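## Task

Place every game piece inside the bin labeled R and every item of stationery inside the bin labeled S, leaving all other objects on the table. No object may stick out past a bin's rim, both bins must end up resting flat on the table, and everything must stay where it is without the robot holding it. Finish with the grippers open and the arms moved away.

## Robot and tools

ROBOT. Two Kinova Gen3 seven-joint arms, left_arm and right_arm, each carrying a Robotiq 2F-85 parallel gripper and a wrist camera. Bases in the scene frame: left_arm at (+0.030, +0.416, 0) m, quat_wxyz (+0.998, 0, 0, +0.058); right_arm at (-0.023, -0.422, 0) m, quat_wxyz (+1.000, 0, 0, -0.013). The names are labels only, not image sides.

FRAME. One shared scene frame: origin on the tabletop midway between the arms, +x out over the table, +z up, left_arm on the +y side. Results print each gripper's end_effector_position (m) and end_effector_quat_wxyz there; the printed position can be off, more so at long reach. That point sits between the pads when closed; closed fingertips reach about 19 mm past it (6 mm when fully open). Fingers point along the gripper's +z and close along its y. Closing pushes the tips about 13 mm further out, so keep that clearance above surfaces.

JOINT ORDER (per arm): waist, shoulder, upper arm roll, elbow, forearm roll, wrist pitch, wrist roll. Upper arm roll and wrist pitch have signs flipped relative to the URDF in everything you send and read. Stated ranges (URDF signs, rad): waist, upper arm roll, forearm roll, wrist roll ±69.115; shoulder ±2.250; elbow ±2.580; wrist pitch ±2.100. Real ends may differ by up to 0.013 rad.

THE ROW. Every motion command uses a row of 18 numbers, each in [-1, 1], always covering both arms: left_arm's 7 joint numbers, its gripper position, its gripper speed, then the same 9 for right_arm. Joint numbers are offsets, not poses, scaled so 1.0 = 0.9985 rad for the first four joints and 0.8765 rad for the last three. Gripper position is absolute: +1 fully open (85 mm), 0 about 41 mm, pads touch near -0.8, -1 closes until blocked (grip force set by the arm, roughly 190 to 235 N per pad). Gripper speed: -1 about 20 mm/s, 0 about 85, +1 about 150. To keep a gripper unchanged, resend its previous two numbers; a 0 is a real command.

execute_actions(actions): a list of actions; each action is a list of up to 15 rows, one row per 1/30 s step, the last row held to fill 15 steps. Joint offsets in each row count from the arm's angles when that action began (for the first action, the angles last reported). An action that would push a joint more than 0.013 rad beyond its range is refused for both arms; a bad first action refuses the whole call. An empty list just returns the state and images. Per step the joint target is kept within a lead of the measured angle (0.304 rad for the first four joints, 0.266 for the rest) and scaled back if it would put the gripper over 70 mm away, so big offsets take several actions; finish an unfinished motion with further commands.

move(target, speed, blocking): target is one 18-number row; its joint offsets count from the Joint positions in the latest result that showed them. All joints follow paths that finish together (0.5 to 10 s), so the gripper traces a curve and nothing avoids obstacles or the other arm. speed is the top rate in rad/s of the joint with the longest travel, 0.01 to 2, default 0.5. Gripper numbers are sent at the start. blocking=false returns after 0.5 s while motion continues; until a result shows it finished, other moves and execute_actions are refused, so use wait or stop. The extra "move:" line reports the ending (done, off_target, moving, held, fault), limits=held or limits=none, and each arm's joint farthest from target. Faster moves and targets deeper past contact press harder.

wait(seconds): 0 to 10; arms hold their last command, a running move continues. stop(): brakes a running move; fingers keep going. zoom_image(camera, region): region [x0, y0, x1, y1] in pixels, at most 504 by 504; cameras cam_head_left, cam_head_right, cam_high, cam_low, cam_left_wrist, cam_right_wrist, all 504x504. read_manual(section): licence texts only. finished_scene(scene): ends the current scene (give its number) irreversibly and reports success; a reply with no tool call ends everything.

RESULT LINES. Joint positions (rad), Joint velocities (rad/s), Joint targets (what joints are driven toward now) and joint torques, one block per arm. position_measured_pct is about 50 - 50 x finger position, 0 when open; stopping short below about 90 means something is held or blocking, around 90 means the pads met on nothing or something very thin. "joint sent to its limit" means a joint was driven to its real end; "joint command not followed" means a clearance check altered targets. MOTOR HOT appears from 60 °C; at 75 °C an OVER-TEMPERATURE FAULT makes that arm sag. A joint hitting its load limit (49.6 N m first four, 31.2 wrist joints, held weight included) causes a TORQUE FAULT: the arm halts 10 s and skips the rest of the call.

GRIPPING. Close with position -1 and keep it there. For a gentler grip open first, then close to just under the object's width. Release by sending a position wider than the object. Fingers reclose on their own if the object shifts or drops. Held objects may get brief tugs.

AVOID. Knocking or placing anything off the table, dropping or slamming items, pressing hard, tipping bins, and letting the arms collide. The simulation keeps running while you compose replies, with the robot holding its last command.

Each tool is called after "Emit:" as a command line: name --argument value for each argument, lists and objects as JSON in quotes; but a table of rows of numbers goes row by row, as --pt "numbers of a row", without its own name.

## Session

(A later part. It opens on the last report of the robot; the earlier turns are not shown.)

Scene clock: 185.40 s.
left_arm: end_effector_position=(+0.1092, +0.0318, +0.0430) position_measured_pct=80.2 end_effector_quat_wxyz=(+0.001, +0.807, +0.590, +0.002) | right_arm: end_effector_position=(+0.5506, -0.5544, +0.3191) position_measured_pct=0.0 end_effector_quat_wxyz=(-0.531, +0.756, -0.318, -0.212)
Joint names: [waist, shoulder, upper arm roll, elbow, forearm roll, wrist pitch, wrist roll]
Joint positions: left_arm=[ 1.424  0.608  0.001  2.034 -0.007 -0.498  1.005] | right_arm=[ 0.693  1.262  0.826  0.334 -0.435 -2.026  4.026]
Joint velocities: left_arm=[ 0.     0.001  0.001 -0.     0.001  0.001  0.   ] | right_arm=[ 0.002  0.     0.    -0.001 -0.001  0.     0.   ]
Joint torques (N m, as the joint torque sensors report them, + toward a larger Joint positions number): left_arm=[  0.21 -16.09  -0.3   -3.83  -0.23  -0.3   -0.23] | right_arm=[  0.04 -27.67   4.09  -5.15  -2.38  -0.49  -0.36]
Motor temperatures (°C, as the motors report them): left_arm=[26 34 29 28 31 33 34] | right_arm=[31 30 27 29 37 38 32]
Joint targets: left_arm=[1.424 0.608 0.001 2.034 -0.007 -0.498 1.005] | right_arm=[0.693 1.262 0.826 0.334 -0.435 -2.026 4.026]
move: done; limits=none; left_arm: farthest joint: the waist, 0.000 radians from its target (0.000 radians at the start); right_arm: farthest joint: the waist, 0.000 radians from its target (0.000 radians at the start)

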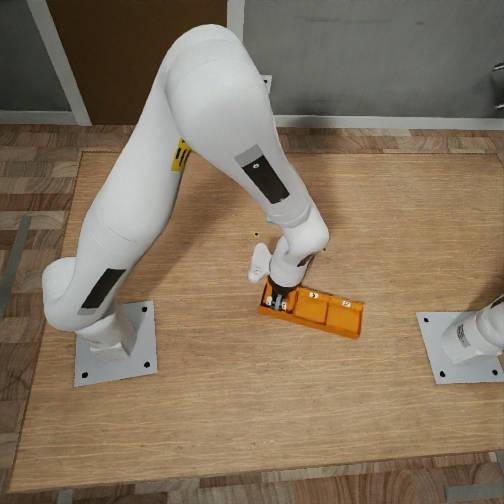

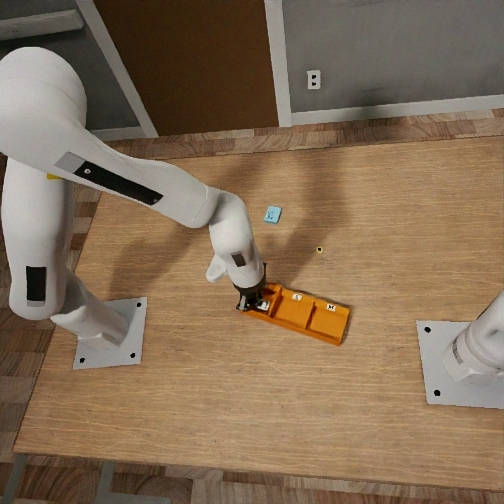

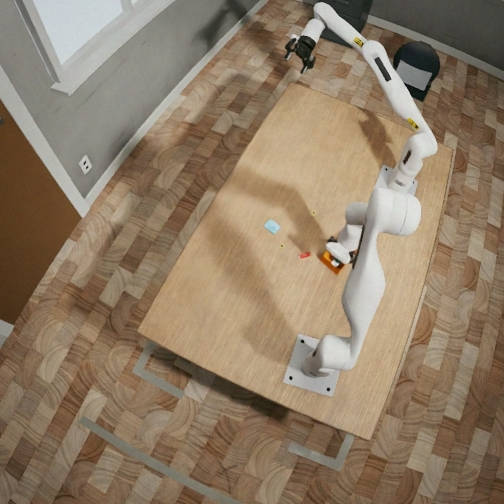

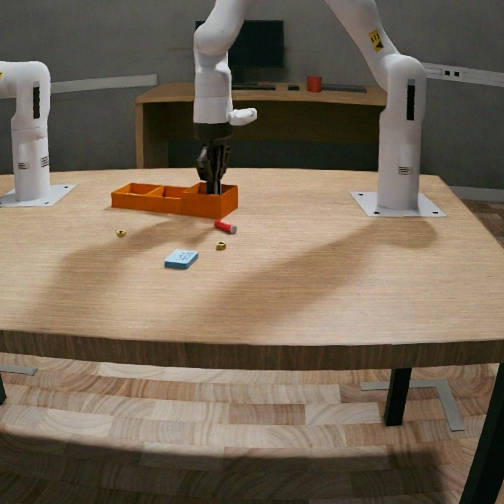

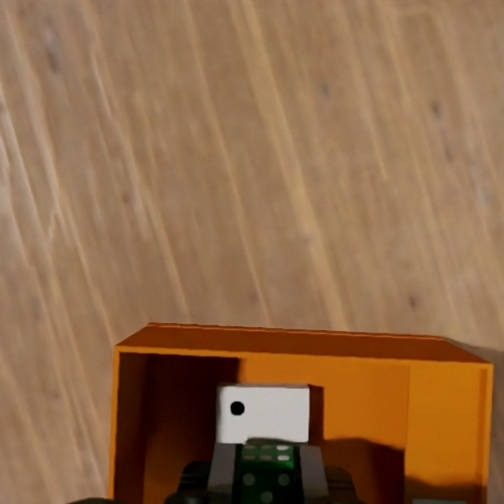

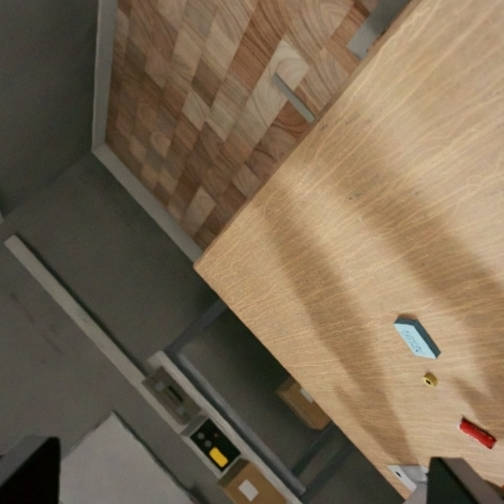

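Emit:
move --target '[0,0.007,0,0.002,0,0.01,0,-1,0.5, 0,0,0,0,0,0,0,1,0]' --speed 0.1

Emit:
execute_actions --actions '[[[0,0,0,0,0,0,0,-0.35,0,0,0,0,0,0,0,0,1,0]],[[0,0,0,0,0,0,0,-0.35,0,0,0,0,0,0,0,0,1,0]]]'

Emit:
move --target '[0,-0.181,0,-0.06,0,-0.275,0,-0.35,0, 0,0,0,0,0,0,0,1,0]' --speed 0.6

Emit:
move --target '[-0.243,0.142,0,-0.294,0,-0.174,0.75,1,0, 0,0,0,0,0,0,0,1,0]' --speed 1.1

Emit:
move --target '[-0.243,0.142,0,-0.294,0,-0.174,0.75,1,0, 0,0,0,0,0,0,0,1,0]' --speed 1.1

Scene clock: 195.43 s.
left_arm: end_effector_position=(+0.1092, +0.0319, +0.0400) position_measured_pct=80.2 end_effector_quat_wxyz=(+0.001, +0.807, +0.590, +0.002) | right_arm: end_effector_position=(+0.5506, -0.5544, +0.3191) position_measured_pct=0.0 end_effector_quat_wxyz=(-0.531, +0.756, -0.318, -0.212)
Joint names: [waist, shoulder, upper arm roll, elbow, forearm roll, wrist pitch, wrist roll]
Joint positions: left_arm=[ 1.424  0.615  0.001  2.036 -0.007 -0.489  1.005] | right_arm=[ 0.693  1.262  0.826  0.334 -0.435 -2.026  4.026]
Joint velocities: left_arm=[ 0.001  0.003  0.    -0.     0.     0.    -0.   ] | right_arm=[-0.    -0.     0.     0.     0.002  0.    -0.   ]
Joint torques (N m, as the joint torque sensors report them, + toward a larger Joint positions number): left_arm=[  0.14 -16.1   -0.26  -3.68  -0.23  -0.12  -0.26] | right_arm=[  0.12 -27.75   4.13  -5.21  -2.44  -0.38  -0.38]
Motor temperatures (°C, as the motors report them): left_arm=[26 34 29 28 31 33 34] | right_arm=[31 30 27 29 37 38 32]
Joint targets: left_arm=[1.424 0.615 0.001 2.036 -0.007 -0.489 1.005] | right_arm=[0.693 1.262 0.826 0.334 -0.435 -2.026 4.026]
move: done; limits=none; left_arm: farthest joint: the waist, 0.000 radians from its target (0.000 radians at the start); right_arm: farthest joint: the waist, 0.000 radians from its target (0.000 radians at the start)

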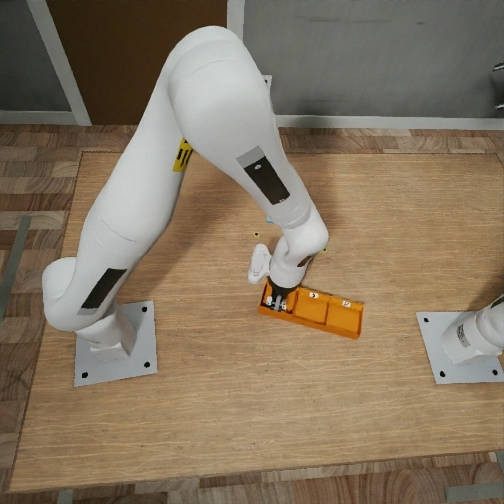

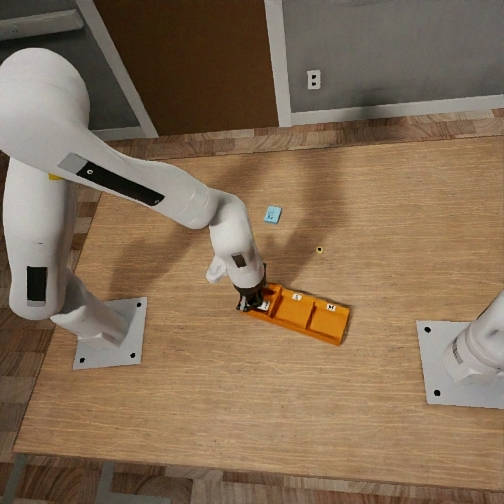

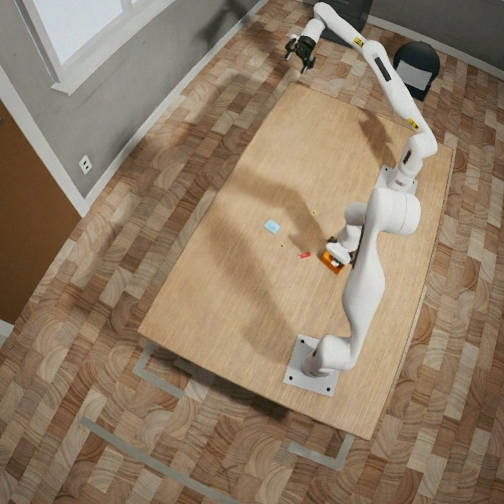

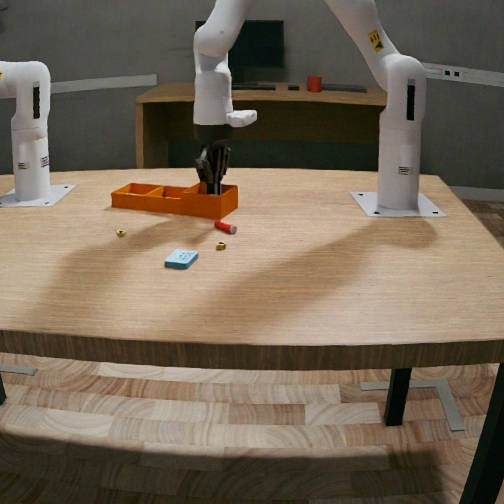

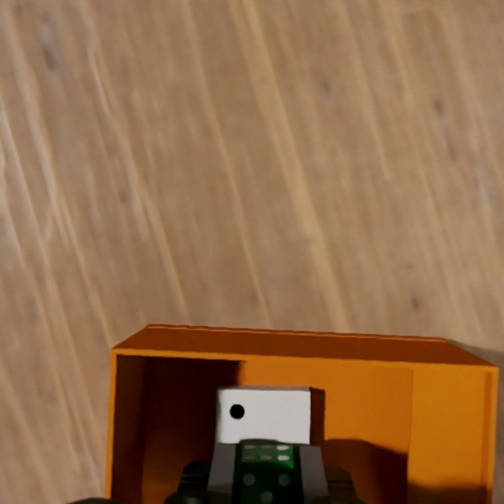

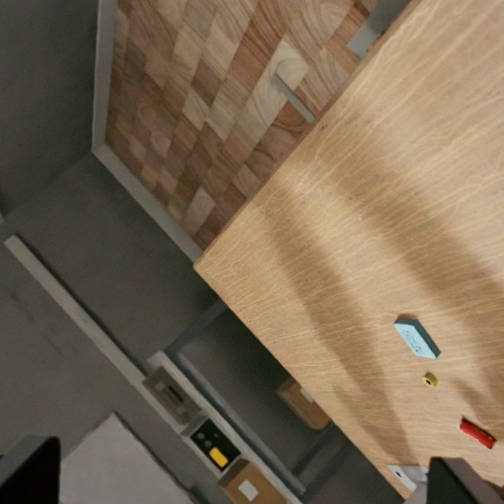

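Scene clock: 196.43 s.
left_arm: end_effector_position=(+0.1092, +0.0319, +0.0400) position_measured_pct=67.5 end_effector_quat_wxyz=(+0.001, +0.807, +0.590, +0.002) | right_arm: end_effector_position=(+0.5507, -0.5544, +0.3191) position_measured_pct=0.0 end_effector_quat_wxyz=(-0.531, +0.756, -0.318, -0.212)
Joint names: [waist, shoulder, upper arm roll, elbow, forearm roll, wrist pitch, wrist roll]
Joint positions: left_arm=[ 1.424  0.615  0.001  2.036 -0.007 -0.489  1.005] | right_arm=[ 0.693  1.262  0.826  0.334 -0.435 -2.026  4.026]
Joint velocities: left_arm=[-0.    -0.002 -0.001  0.     0.001 -0.    -0.001] | right_arm=[ 0.001  0.     0.     0.001 -0.001 -0.    -0.   ]
Joint torques (N m, as the joint torque sensors report them, + toward a larger Joint positions number): left_arm=[  0.28 -16.02  -0.21  -3.59  -0.15  -0.23  -0.22] | right_arm=[  0.16 -27.68   4.11  -5.27  -2.33  -0.5   -0.36]
Motor temperatures (°C, as the motors report them): left_arm=[26 34 29 28 31 33 34] | right_arm=[31 30 27 29 37 38 32]
Joint targets: left_arm=[1.424 0.615 0.001 2.036 -0.007 -0.489 1.005] | right_arm=[0.693 1.262 0.826 0.334 -0.435 -2.026 4.026]

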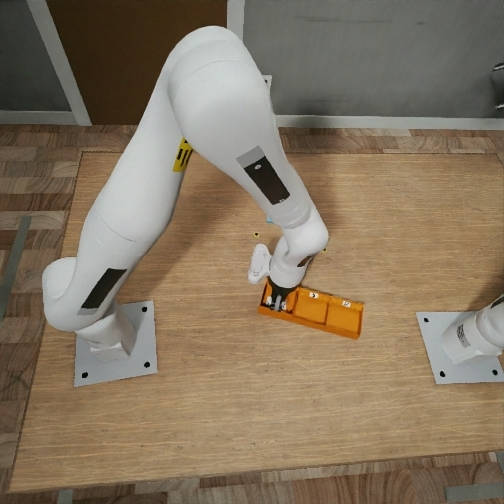

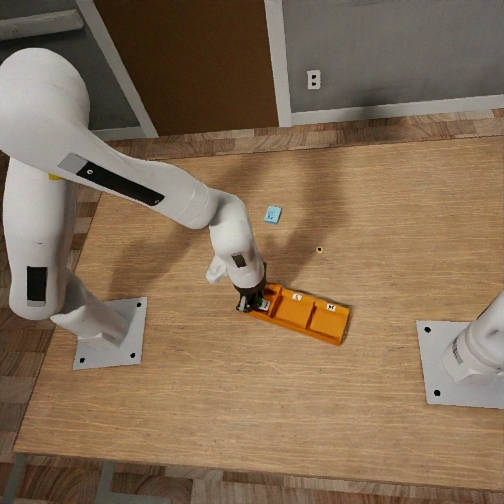

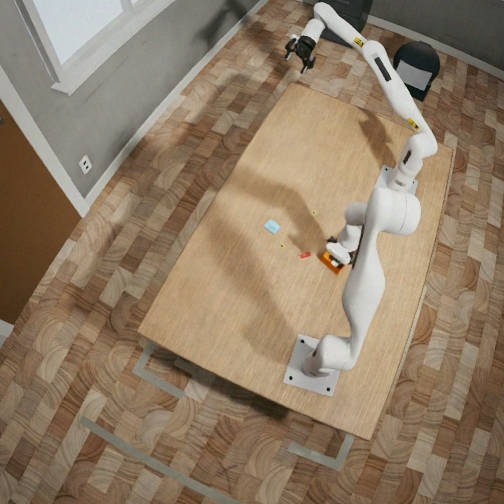

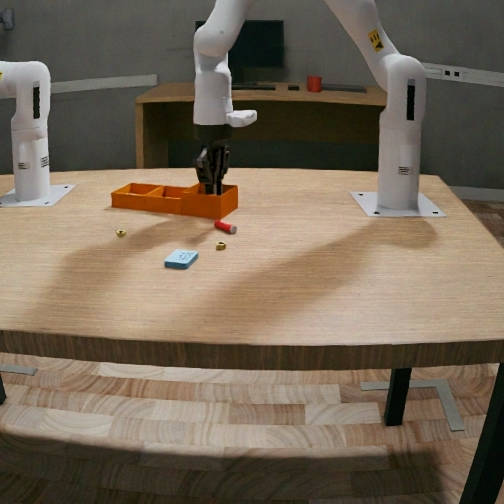

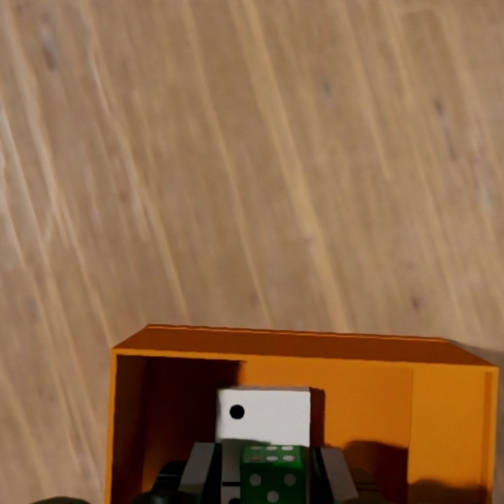

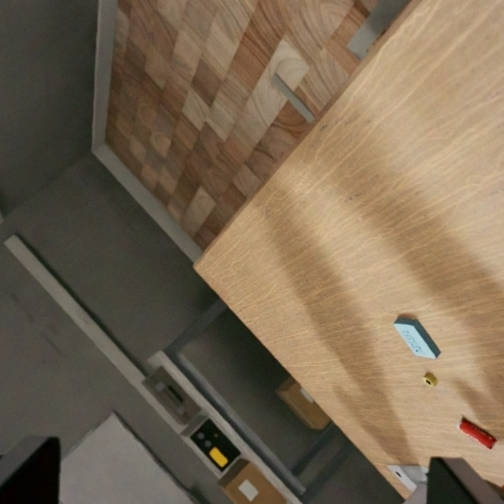

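Scene clock: 197.43 s.
left_arm: end_effector_position=(+0.1085, +0.0359, +0.1212) position_measured_pct=67.5 end_effector_quat_wxyz=(+0.001, +0.807, +0.591, +0.002) | right_arm: end_effector_position=(+0.5507, -0.5544, +0.3191) position_measured_pct=0.0 end_effector_quat_wxyz=(-0.531, +0.756, -0.318, -0.212)
Joint names: [waist, shoulder, upper arm roll, elbow, forearm roll, wrist pitch, wrist roll]
Joint positions: left_arm=[ 1.424  0.434  0.001  1.976 -0.007 -0.73   1.005] | right_arm=[ 0.693  1.262  0.826  0.334 -0.435 -2.026  4.026]
Joint velocities: left_arm=[ 0.    -0.002 -0.    -0.001  0.001  0.     0.001] | right_arm=[ 0.001 -0.     0.    -0.001  0.    -0.     0.   ]
Joint torques (N m, as the joint torque sensors report them, + toward a larger Joint positions number): left_arm=[  0.12 -14.51  -0.23  -5.45  -0.15  -0.22  -0.24] | right_arm=[  0.06 -27.65   4.12  -5.18  -2.43  -0.41  -0.38]
Motor temperatures (°C, as the motors report them): left_arm=[26 34 29 28 31 33 34] | right_arm=[31 30 27 29 37 38 32]
Joint targets: left_arm=[1.424 0.434 0.001 1.976 -0.007 -0.730 1.005] | right_arm=[0.693 1.262 0.826 0.334 -0.435 -2.026 4.026]
move: done; limits=none; left_arm: farthest joint: the waist, 0.000 radians from its target (0.000 radians at the start); right_arm: farthest joint: the waist, 0.000 radians from its target (0.000 radians at the start)

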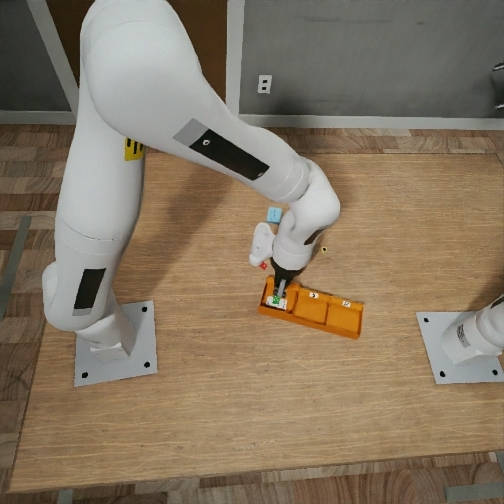

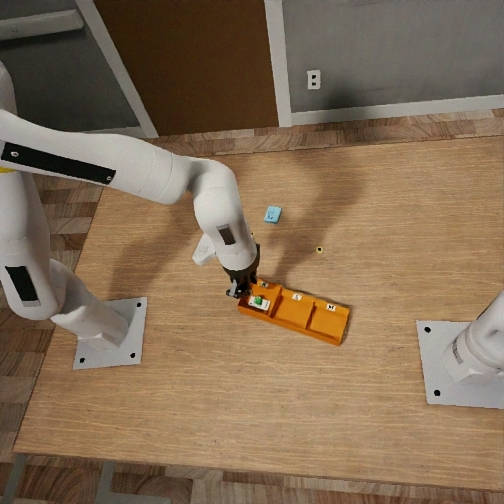

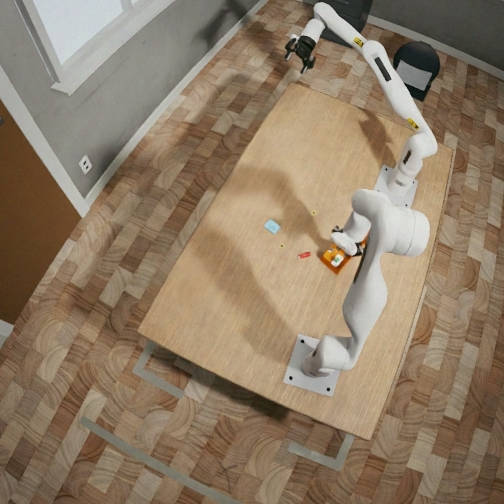

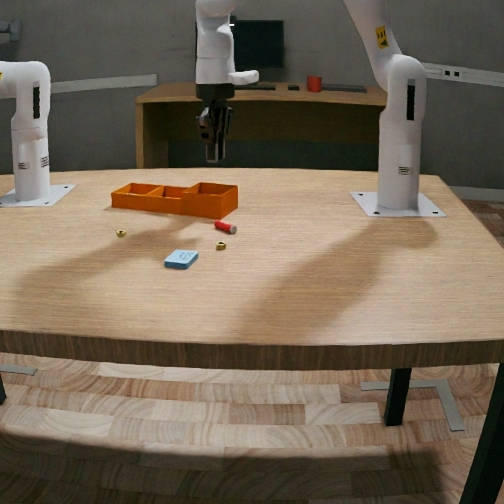

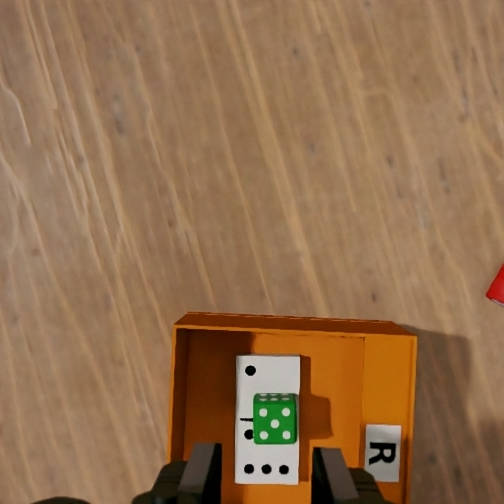

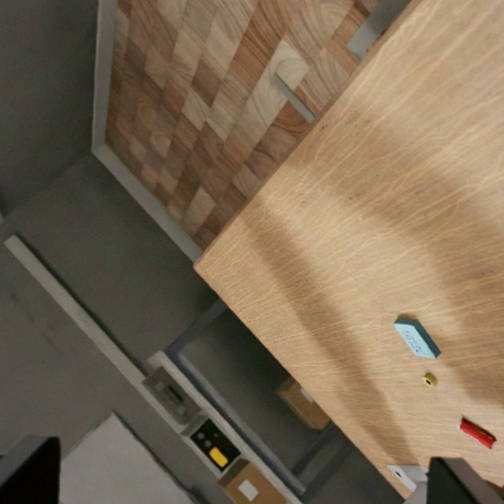

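Scene clock: 198.67 s.
left_arm: end_effector_position=(+0.2387, -0.0084, +0.1269) position_measured_pct=0.0 end_effector_quat_wxyz=(+0.002, +0.470, +0.883, +0.002) | right_arm: end_effector_position=(+0.5507, -0.5544, +0.3191) position_measured_pct=0.0 end_effector_quat_wxyz=(-0.531, +0.756, -0.318, -0.212)
Joint names: [waist, shoulder, upper arm roll, elbow, forearm roll, wrist pitch, wrist roll]
Joint positions: left_arm=[ 1.182  0.576  0.001  1.683 -0.007 -0.883  1.662] | right_arm=[ 0.693  1.262  0.826  0.334 -0.435 -2.026  4.026]
Joint velocities: left_arm=[-0.004  0.001 -0.001 -0.     0.001 -0.    -0.002] | right_arm=[ 0.     0.001 -0.     0.    -0.     0.001 -0.   ]
Joint torques (N m, as the joint torque sensors report them, + toward a larger Joint positions number): left_arm=[  0.4  -17.79  -0.23  -6.22  -0.17  -0.28  -0.23] | right_arm=[ -0.03 -27.69   4.11  -5.11  -2.33  -0.54  -0.37]
Motor temperatures (°C, as the motors report them): left_arm=[26 34 29 28 31 33 34] | right_arm=[31 30 27 29 37 38 32]
Joint targets: left_arm=[1.182 0.576 0.001 1.683 -0.007 -0.883 1.662] | right_arm=[0.693 1.262 0.826 0.334 -0.435 -2.026 4.026]
move: done; limits=none; left_arm: farthest joint: the waist, 0.001 radians from its target (0.243 radians at the start); right_arm: farthest joint: the waist, 0.000 radians from its target (0.000 radians at the start)

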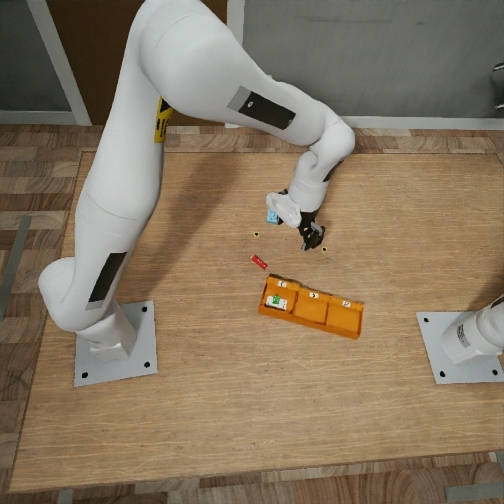

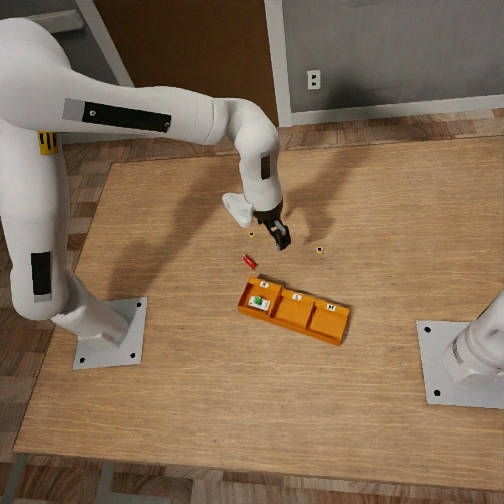

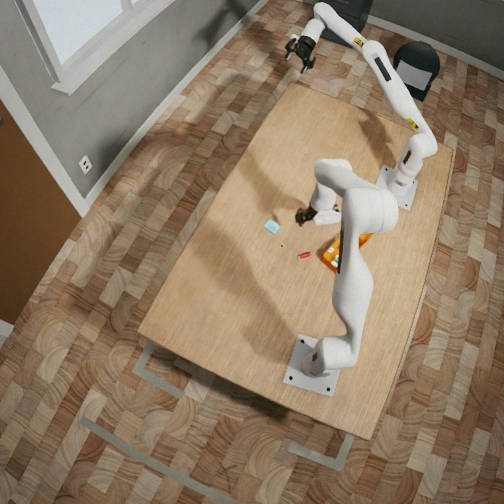

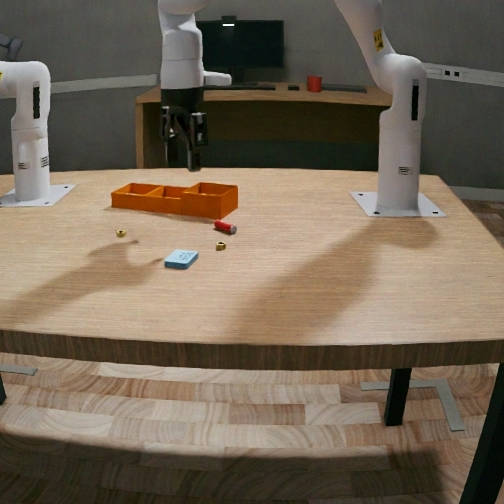

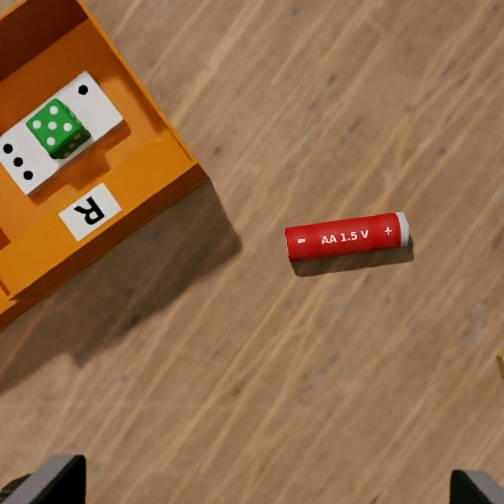

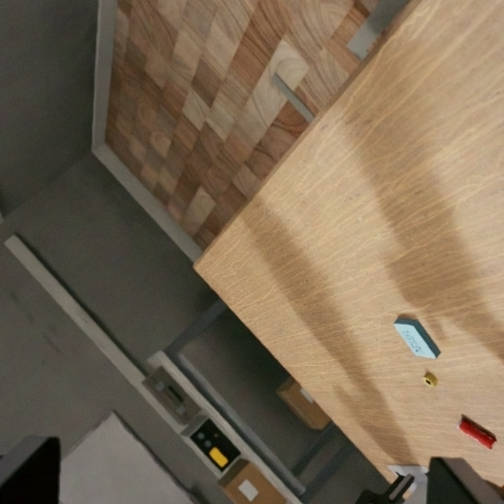

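Scene clock: 199.90 s.
left_arm: end_effector_position=(+0.3854, -0.0006, +0.1301) position_measured_pct=0.0 end_effector_quat_wxyz=(+0.002, +0.039, +0.999, +0.002) | right_arm: end_effector_position=(+0.5507, -0.5544, +0.3191) position_measured_pct=0.0 end_effector_quat_wxyz=(-0.531, +0.756, -0.318, -0.212)
Joint names: [waist, shoulder, upper arm roll, elbow, forearm roll, wrist pitch, wrist roll]
Joint positions: left_arm=[ 0.94   0.717  0.001  1.389 -0.007 -1.035  2.32 ] | right_arm=[ 0.693  1.262  0.826  0.334 -0.435 -2.026  4.026]
Joint velocities: left_arm=[-0.003  0.003  0.    -0.     0.     0.    -0.   ] | right_arm=[-0.002 -0.    -0.     0.     0.    -0.001  0.   ]
Joint torques (N m, as the joint torque sensors report them, + toward a larger Joint positions number): left_arm=[ -0.12 -21.51  -0.4   -7.02  -0.15  -0.3   -0.28] | right_arm=[  0.18 -27.7    4.09  -5.26  -2.44  -0.37  -0.36]
Motor temperatures (°C, as the motors report them): left_arm=[26 34 29 28 31 33 34] | right_arm=[31 30 27 29 37 38 32]
Joint targets: left_arm=[0.939 0.718 0.001 1.389 -0.007 -1.035 2.320] | right_arm=[0.693 1.262 0.826 0.334 -0.435 -2.026 4.026]
move: done; limits=none; left_arm: farthest joint: the waist, 0.000 radians from its target (0.243 radians at the start); right_arm: farthest joint: the waist, 0.000 radians from its target (0.000 radians at the start)

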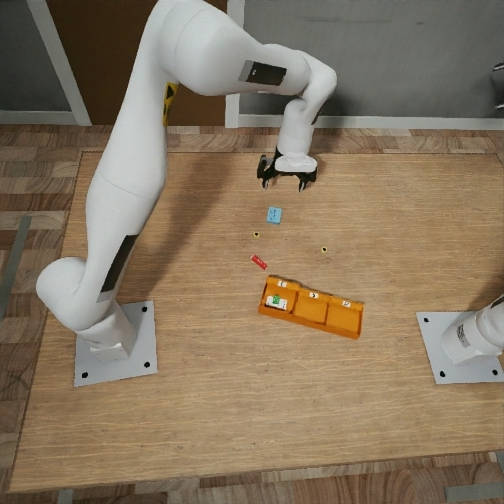

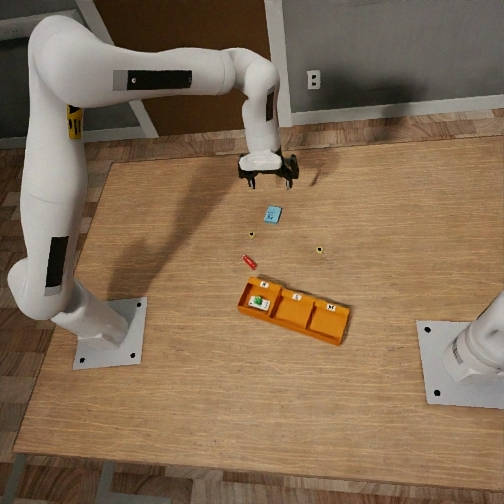

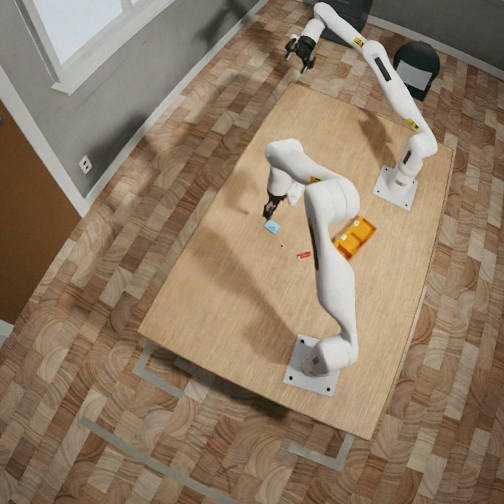

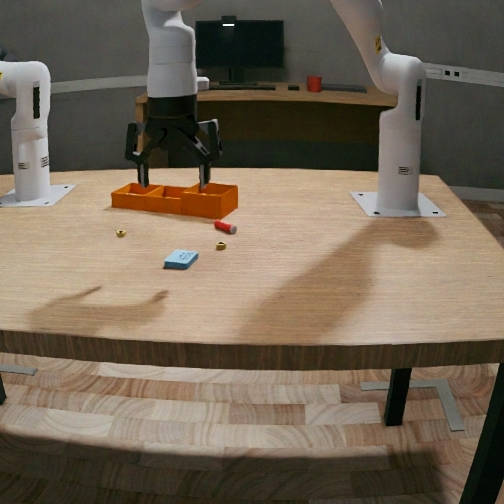

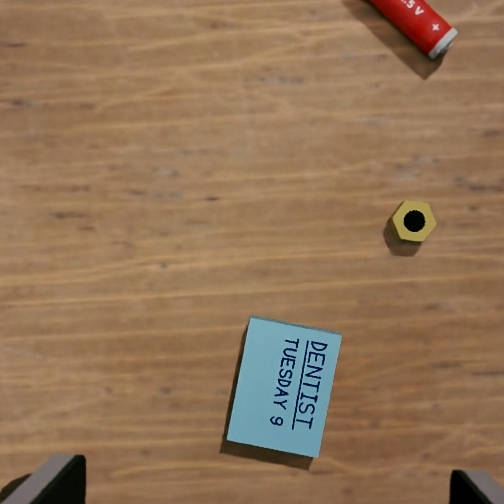

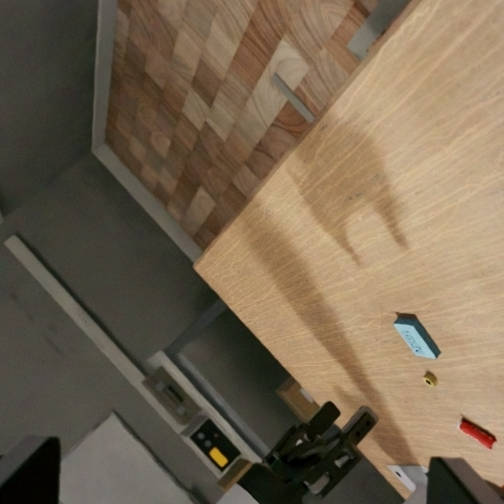

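Emit:
move --target '[-0.007,0.141,0,0.111,0,0.286,-0.205,0.35,0.5, 0,0,0,0,0,0,0,1,0]' --speed 0.45

Scene clock: 209.03 s.
left_arm: end_effector_position=(+0.3834, +0.0068, +0.0260) position_measured_pct=32.5 end_effector_quat_wxyz=(+0.001, +0.125, +0.992, +0.002) | right_arm: end_effector_position=(+0.5507, -0.5544, +0.3191) position_measured_pct=0.0 end_effector_quat_wxyz=(-0.531, +0.756, -0.318, -0.212)
Joint names: [waist, shoulder, upper arm roll, elbow, forearm roll, wrist pitch, wrist roll]
Joint positions: left_arm=[ 0.933  0.858  0.001  1.5   -0.007 -0.785  2.14 ] | right_arm=[ 0.693  1.262  0.826  0.334 -0.435 -2.026  4.026]
Joint velocities: left_arm=[ 0.     0.002  0.    -0.     0.     0.001 -0.   ] | right_arm=[-0.    -0.001 -0.     0.001  0.002  0.001 -0.   ]
Joint torques (N m, as the joint torque sensors report them, + toward a larger Joint positions number): left_arm=[  0.18 -21.62  -0.37  -5.84  -0.19  -0.2   -0.16] | right_arm=[  0.1  -27.68   4.18  -5.15  -2.51  -0.47  -0.36]
Motor temperatures (°C, as the motors report them): left_arm=[26 35 29 28 31 33 34] | right_arm=[31 30 27 29 37 38 32]
Joint targets: left_arm=[0.933 0.858 0.001 1.500 -0.007 -0.785 2.140] | right_arm=[0.693 1.262 0.826 0.334 -0.435 -2.026 4.026]
move: done; limits=none; left_arm: farthest joint: the waist, 0.000 radians from its target (0.006 radians at the start); right_arm: farthest joint: the waist, 0.000 radians from its target (0.000 radians at the start)

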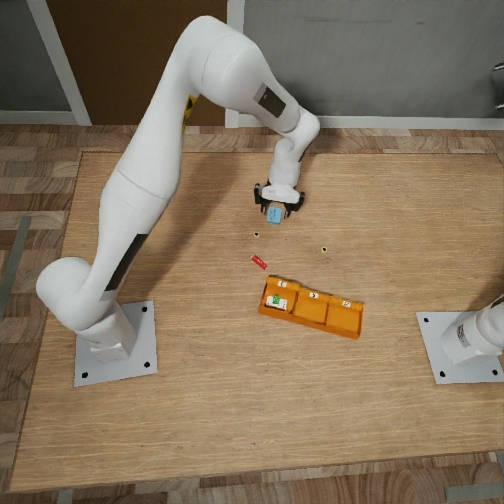

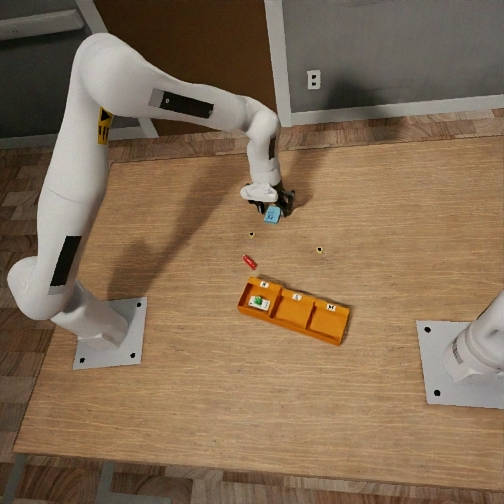

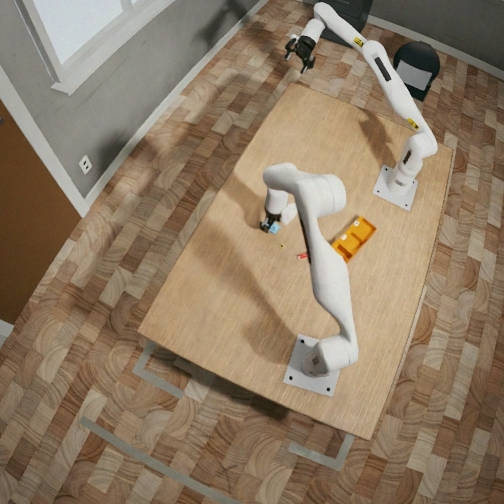

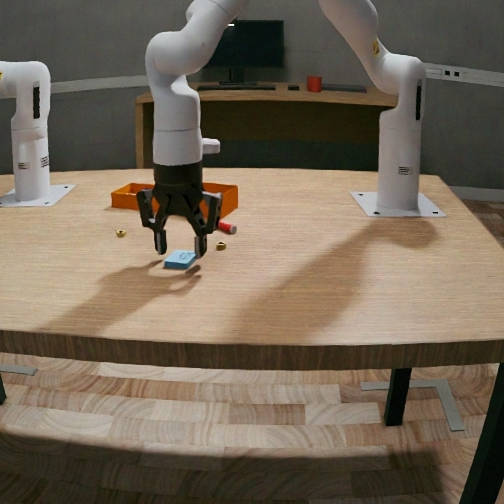

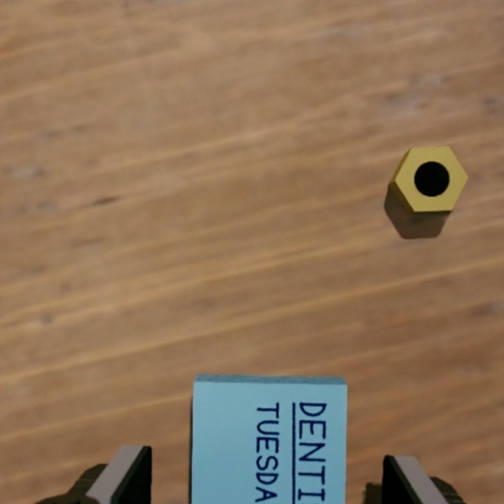

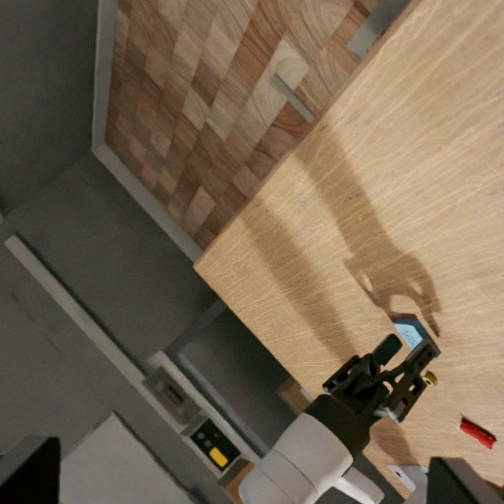

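Emit:
execute_actions --actions '[[[0,0.008,0,0,0,0.009,0,0.35,1,0,0,0,0,0,0,0,1,0]],[[0,0,0,0,0,0,0,-1,0.5,0,0,0,0,0,0,0,1,0]],[[0,0,0,0,0,0,0,-1,0.5,0,0,0,0,0,0,0,1,0]]]'

Emit:
move --target '[0,-0.145,0,-0.111,0,-0.29,0,-1,0.5, 0,0,0,0,0,0,0,1,0]' --speed 0.6

Scene clock: 214.73 s.
left_arm: end_effector_position=(+0.3839, +0.0061, +0.0227) position_measured_pct=59.1 end_effector_quat_wxyz=(+0.002, +0.125, +0.992, +0.002) | right_arm: end_effector_position=(+0.5507, -0.5544, +0.3191) position_measured_pct=0.0 end_effector_quat_wxyz=(-0.531, +0.756, -0.318, -0.212)
Joint names: [waist, shoulder, upper arm roll, elbow, forearm roll, wrist pitch, wrist roll]
Joint positions: left_arm=[ 0.933  0.864  0.001  1.499 -0.007 -0.777  2.14 ] | right_arm=[ 0.693  1.262  0.826  0.334 -0.435 -2.026  4.026]
Joint velocities: left_arm=[ 0.001  0.     0.    -0.     0.001  0.001  0.002] | right_arm=[-0.002 -0.001 -0.     0.001 -0.     0.     0.   ]
Joint torques (N m, as the joint torque sensors report them, + toward a larger Joint positions number): left_arm=[  0.16 -21.63  -0.31  -5.81  -0.15  -0.14  -0.24] | right_arm=[  0.05 -27.76   4.12  -5.08  -2.4   -0.47  -0.3 ]
Motor temperatures (°C, as the motors report them): left_arm=[26 35 29 28 31 33 34] | right_arm=[31 30 27 29 37 38 32]
Joint targets: left_arm=[0.933 0.864 0.001 1.500 -0.007 -0.777 2.140] | right_arm=[0.693 1.262 0.826 0.334 -0.435 -2.026 4.026]

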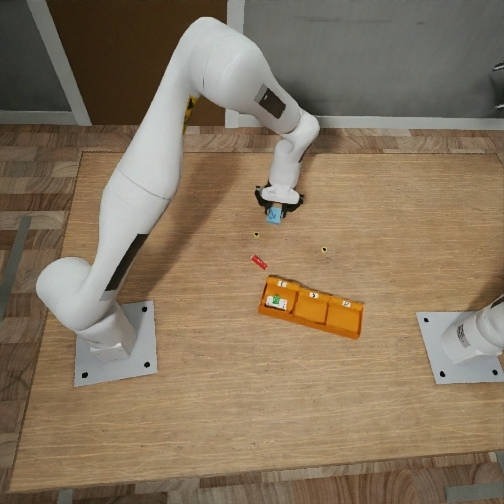

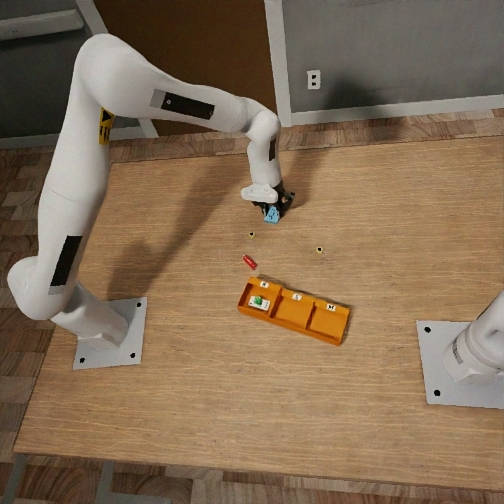

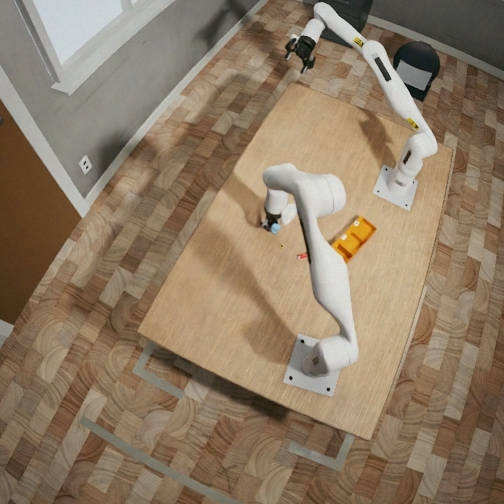

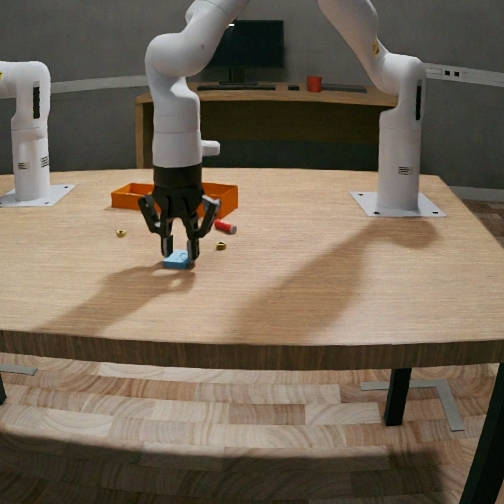

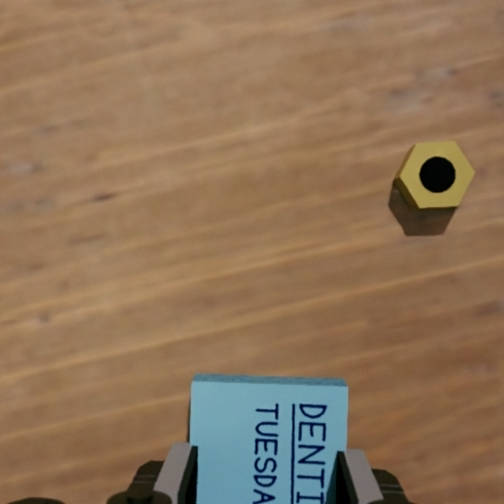

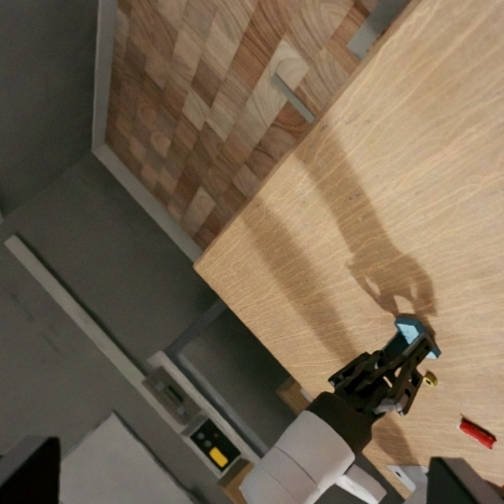

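Scene clock: 215.67 s.
left_arm: end_effector_position=(+0.3890, +0.0011, +0.1290) position_measured_pct=59.1 end_effector_quat_wxyz=(+0.003, +0.125, +0.992, +0.002) | right_arm: end_effector_position=(+0.5507, -0.5544, +0.3191) position_measured_pct=0.0 end_effector_quat_wxyz=(-0.531, +0.756, -0.318, -0.212)
Joint names: [waist, shoulder, upper arm roll, elbow, forearm roll, wrist pitch, wrist roll]
Joint positions: left_arm=[ 0.933  0.72   0.001  1.389 -0.007 -1.031  2.14 ] | right_arm=[ 0.693  1.262  0.826  0.334 -0.435 -2.026  4.026]
Joint velocities: left_arm=[ 0.    -0.002  0.001 -0.    -0.     0.     0.001] | right_arm=[-0.001  0.     0.     0.001 -0.001  0.001  0.   ]
Joint torques (N m, as the joint torque sensors report them, + toward a larger Joint positions number): left_arm=[  0.11 -21.11  -0.3   -7.    -0.15  -0.16  -0.23] | right_arm=[  0.09 -27.78   4.12  -5.19  -2.43  -0.41  -0.33]
Motor temperatures (°C, as the motors report them): left_arm=[26 35 29 28 31 33 34] | right_arm=[31 30 27 29 37 38 32]
Joint targets: left_arm=[0.933 0.719 0.001 1.389 -0.007 -1.032 2.140] | right_arm=[0.693 1.262 0.826 0.334 -0.435 -2.026 4.026]
move: done; limits=none; left_arm: farthest joint: the waist, 0.000 radians from its target (0.000 radians at the start); right_arm: farthest joint: the waist, 0.000 radians from its target (0.000 radians at the start)

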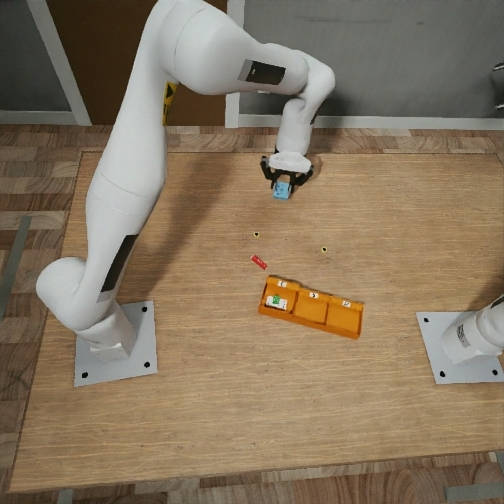

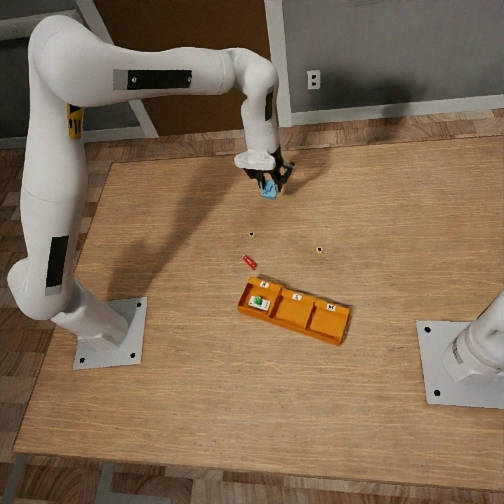

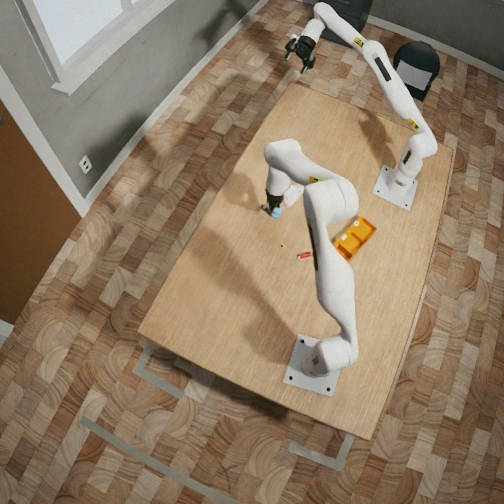

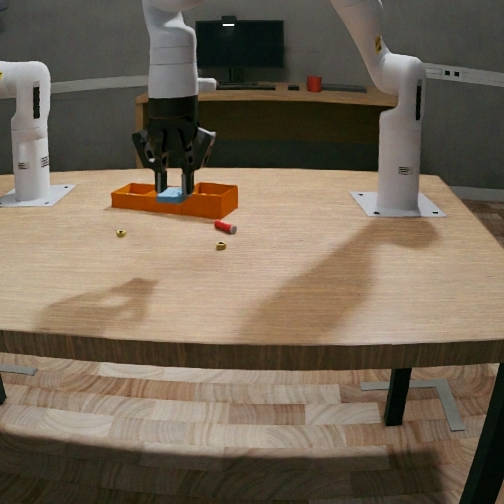

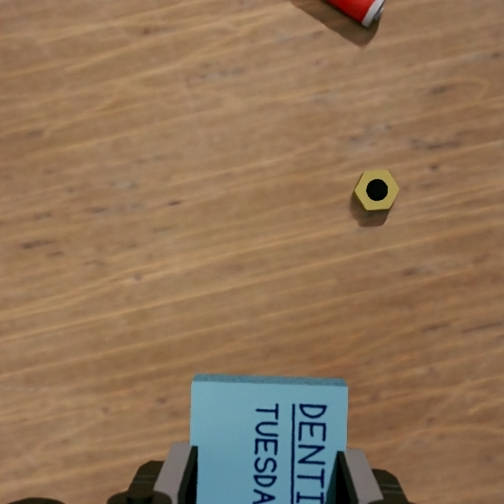

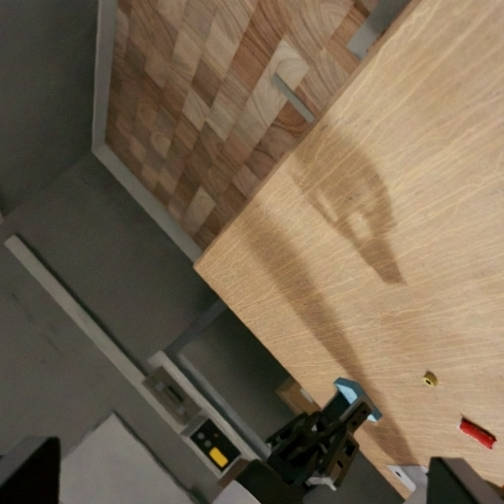

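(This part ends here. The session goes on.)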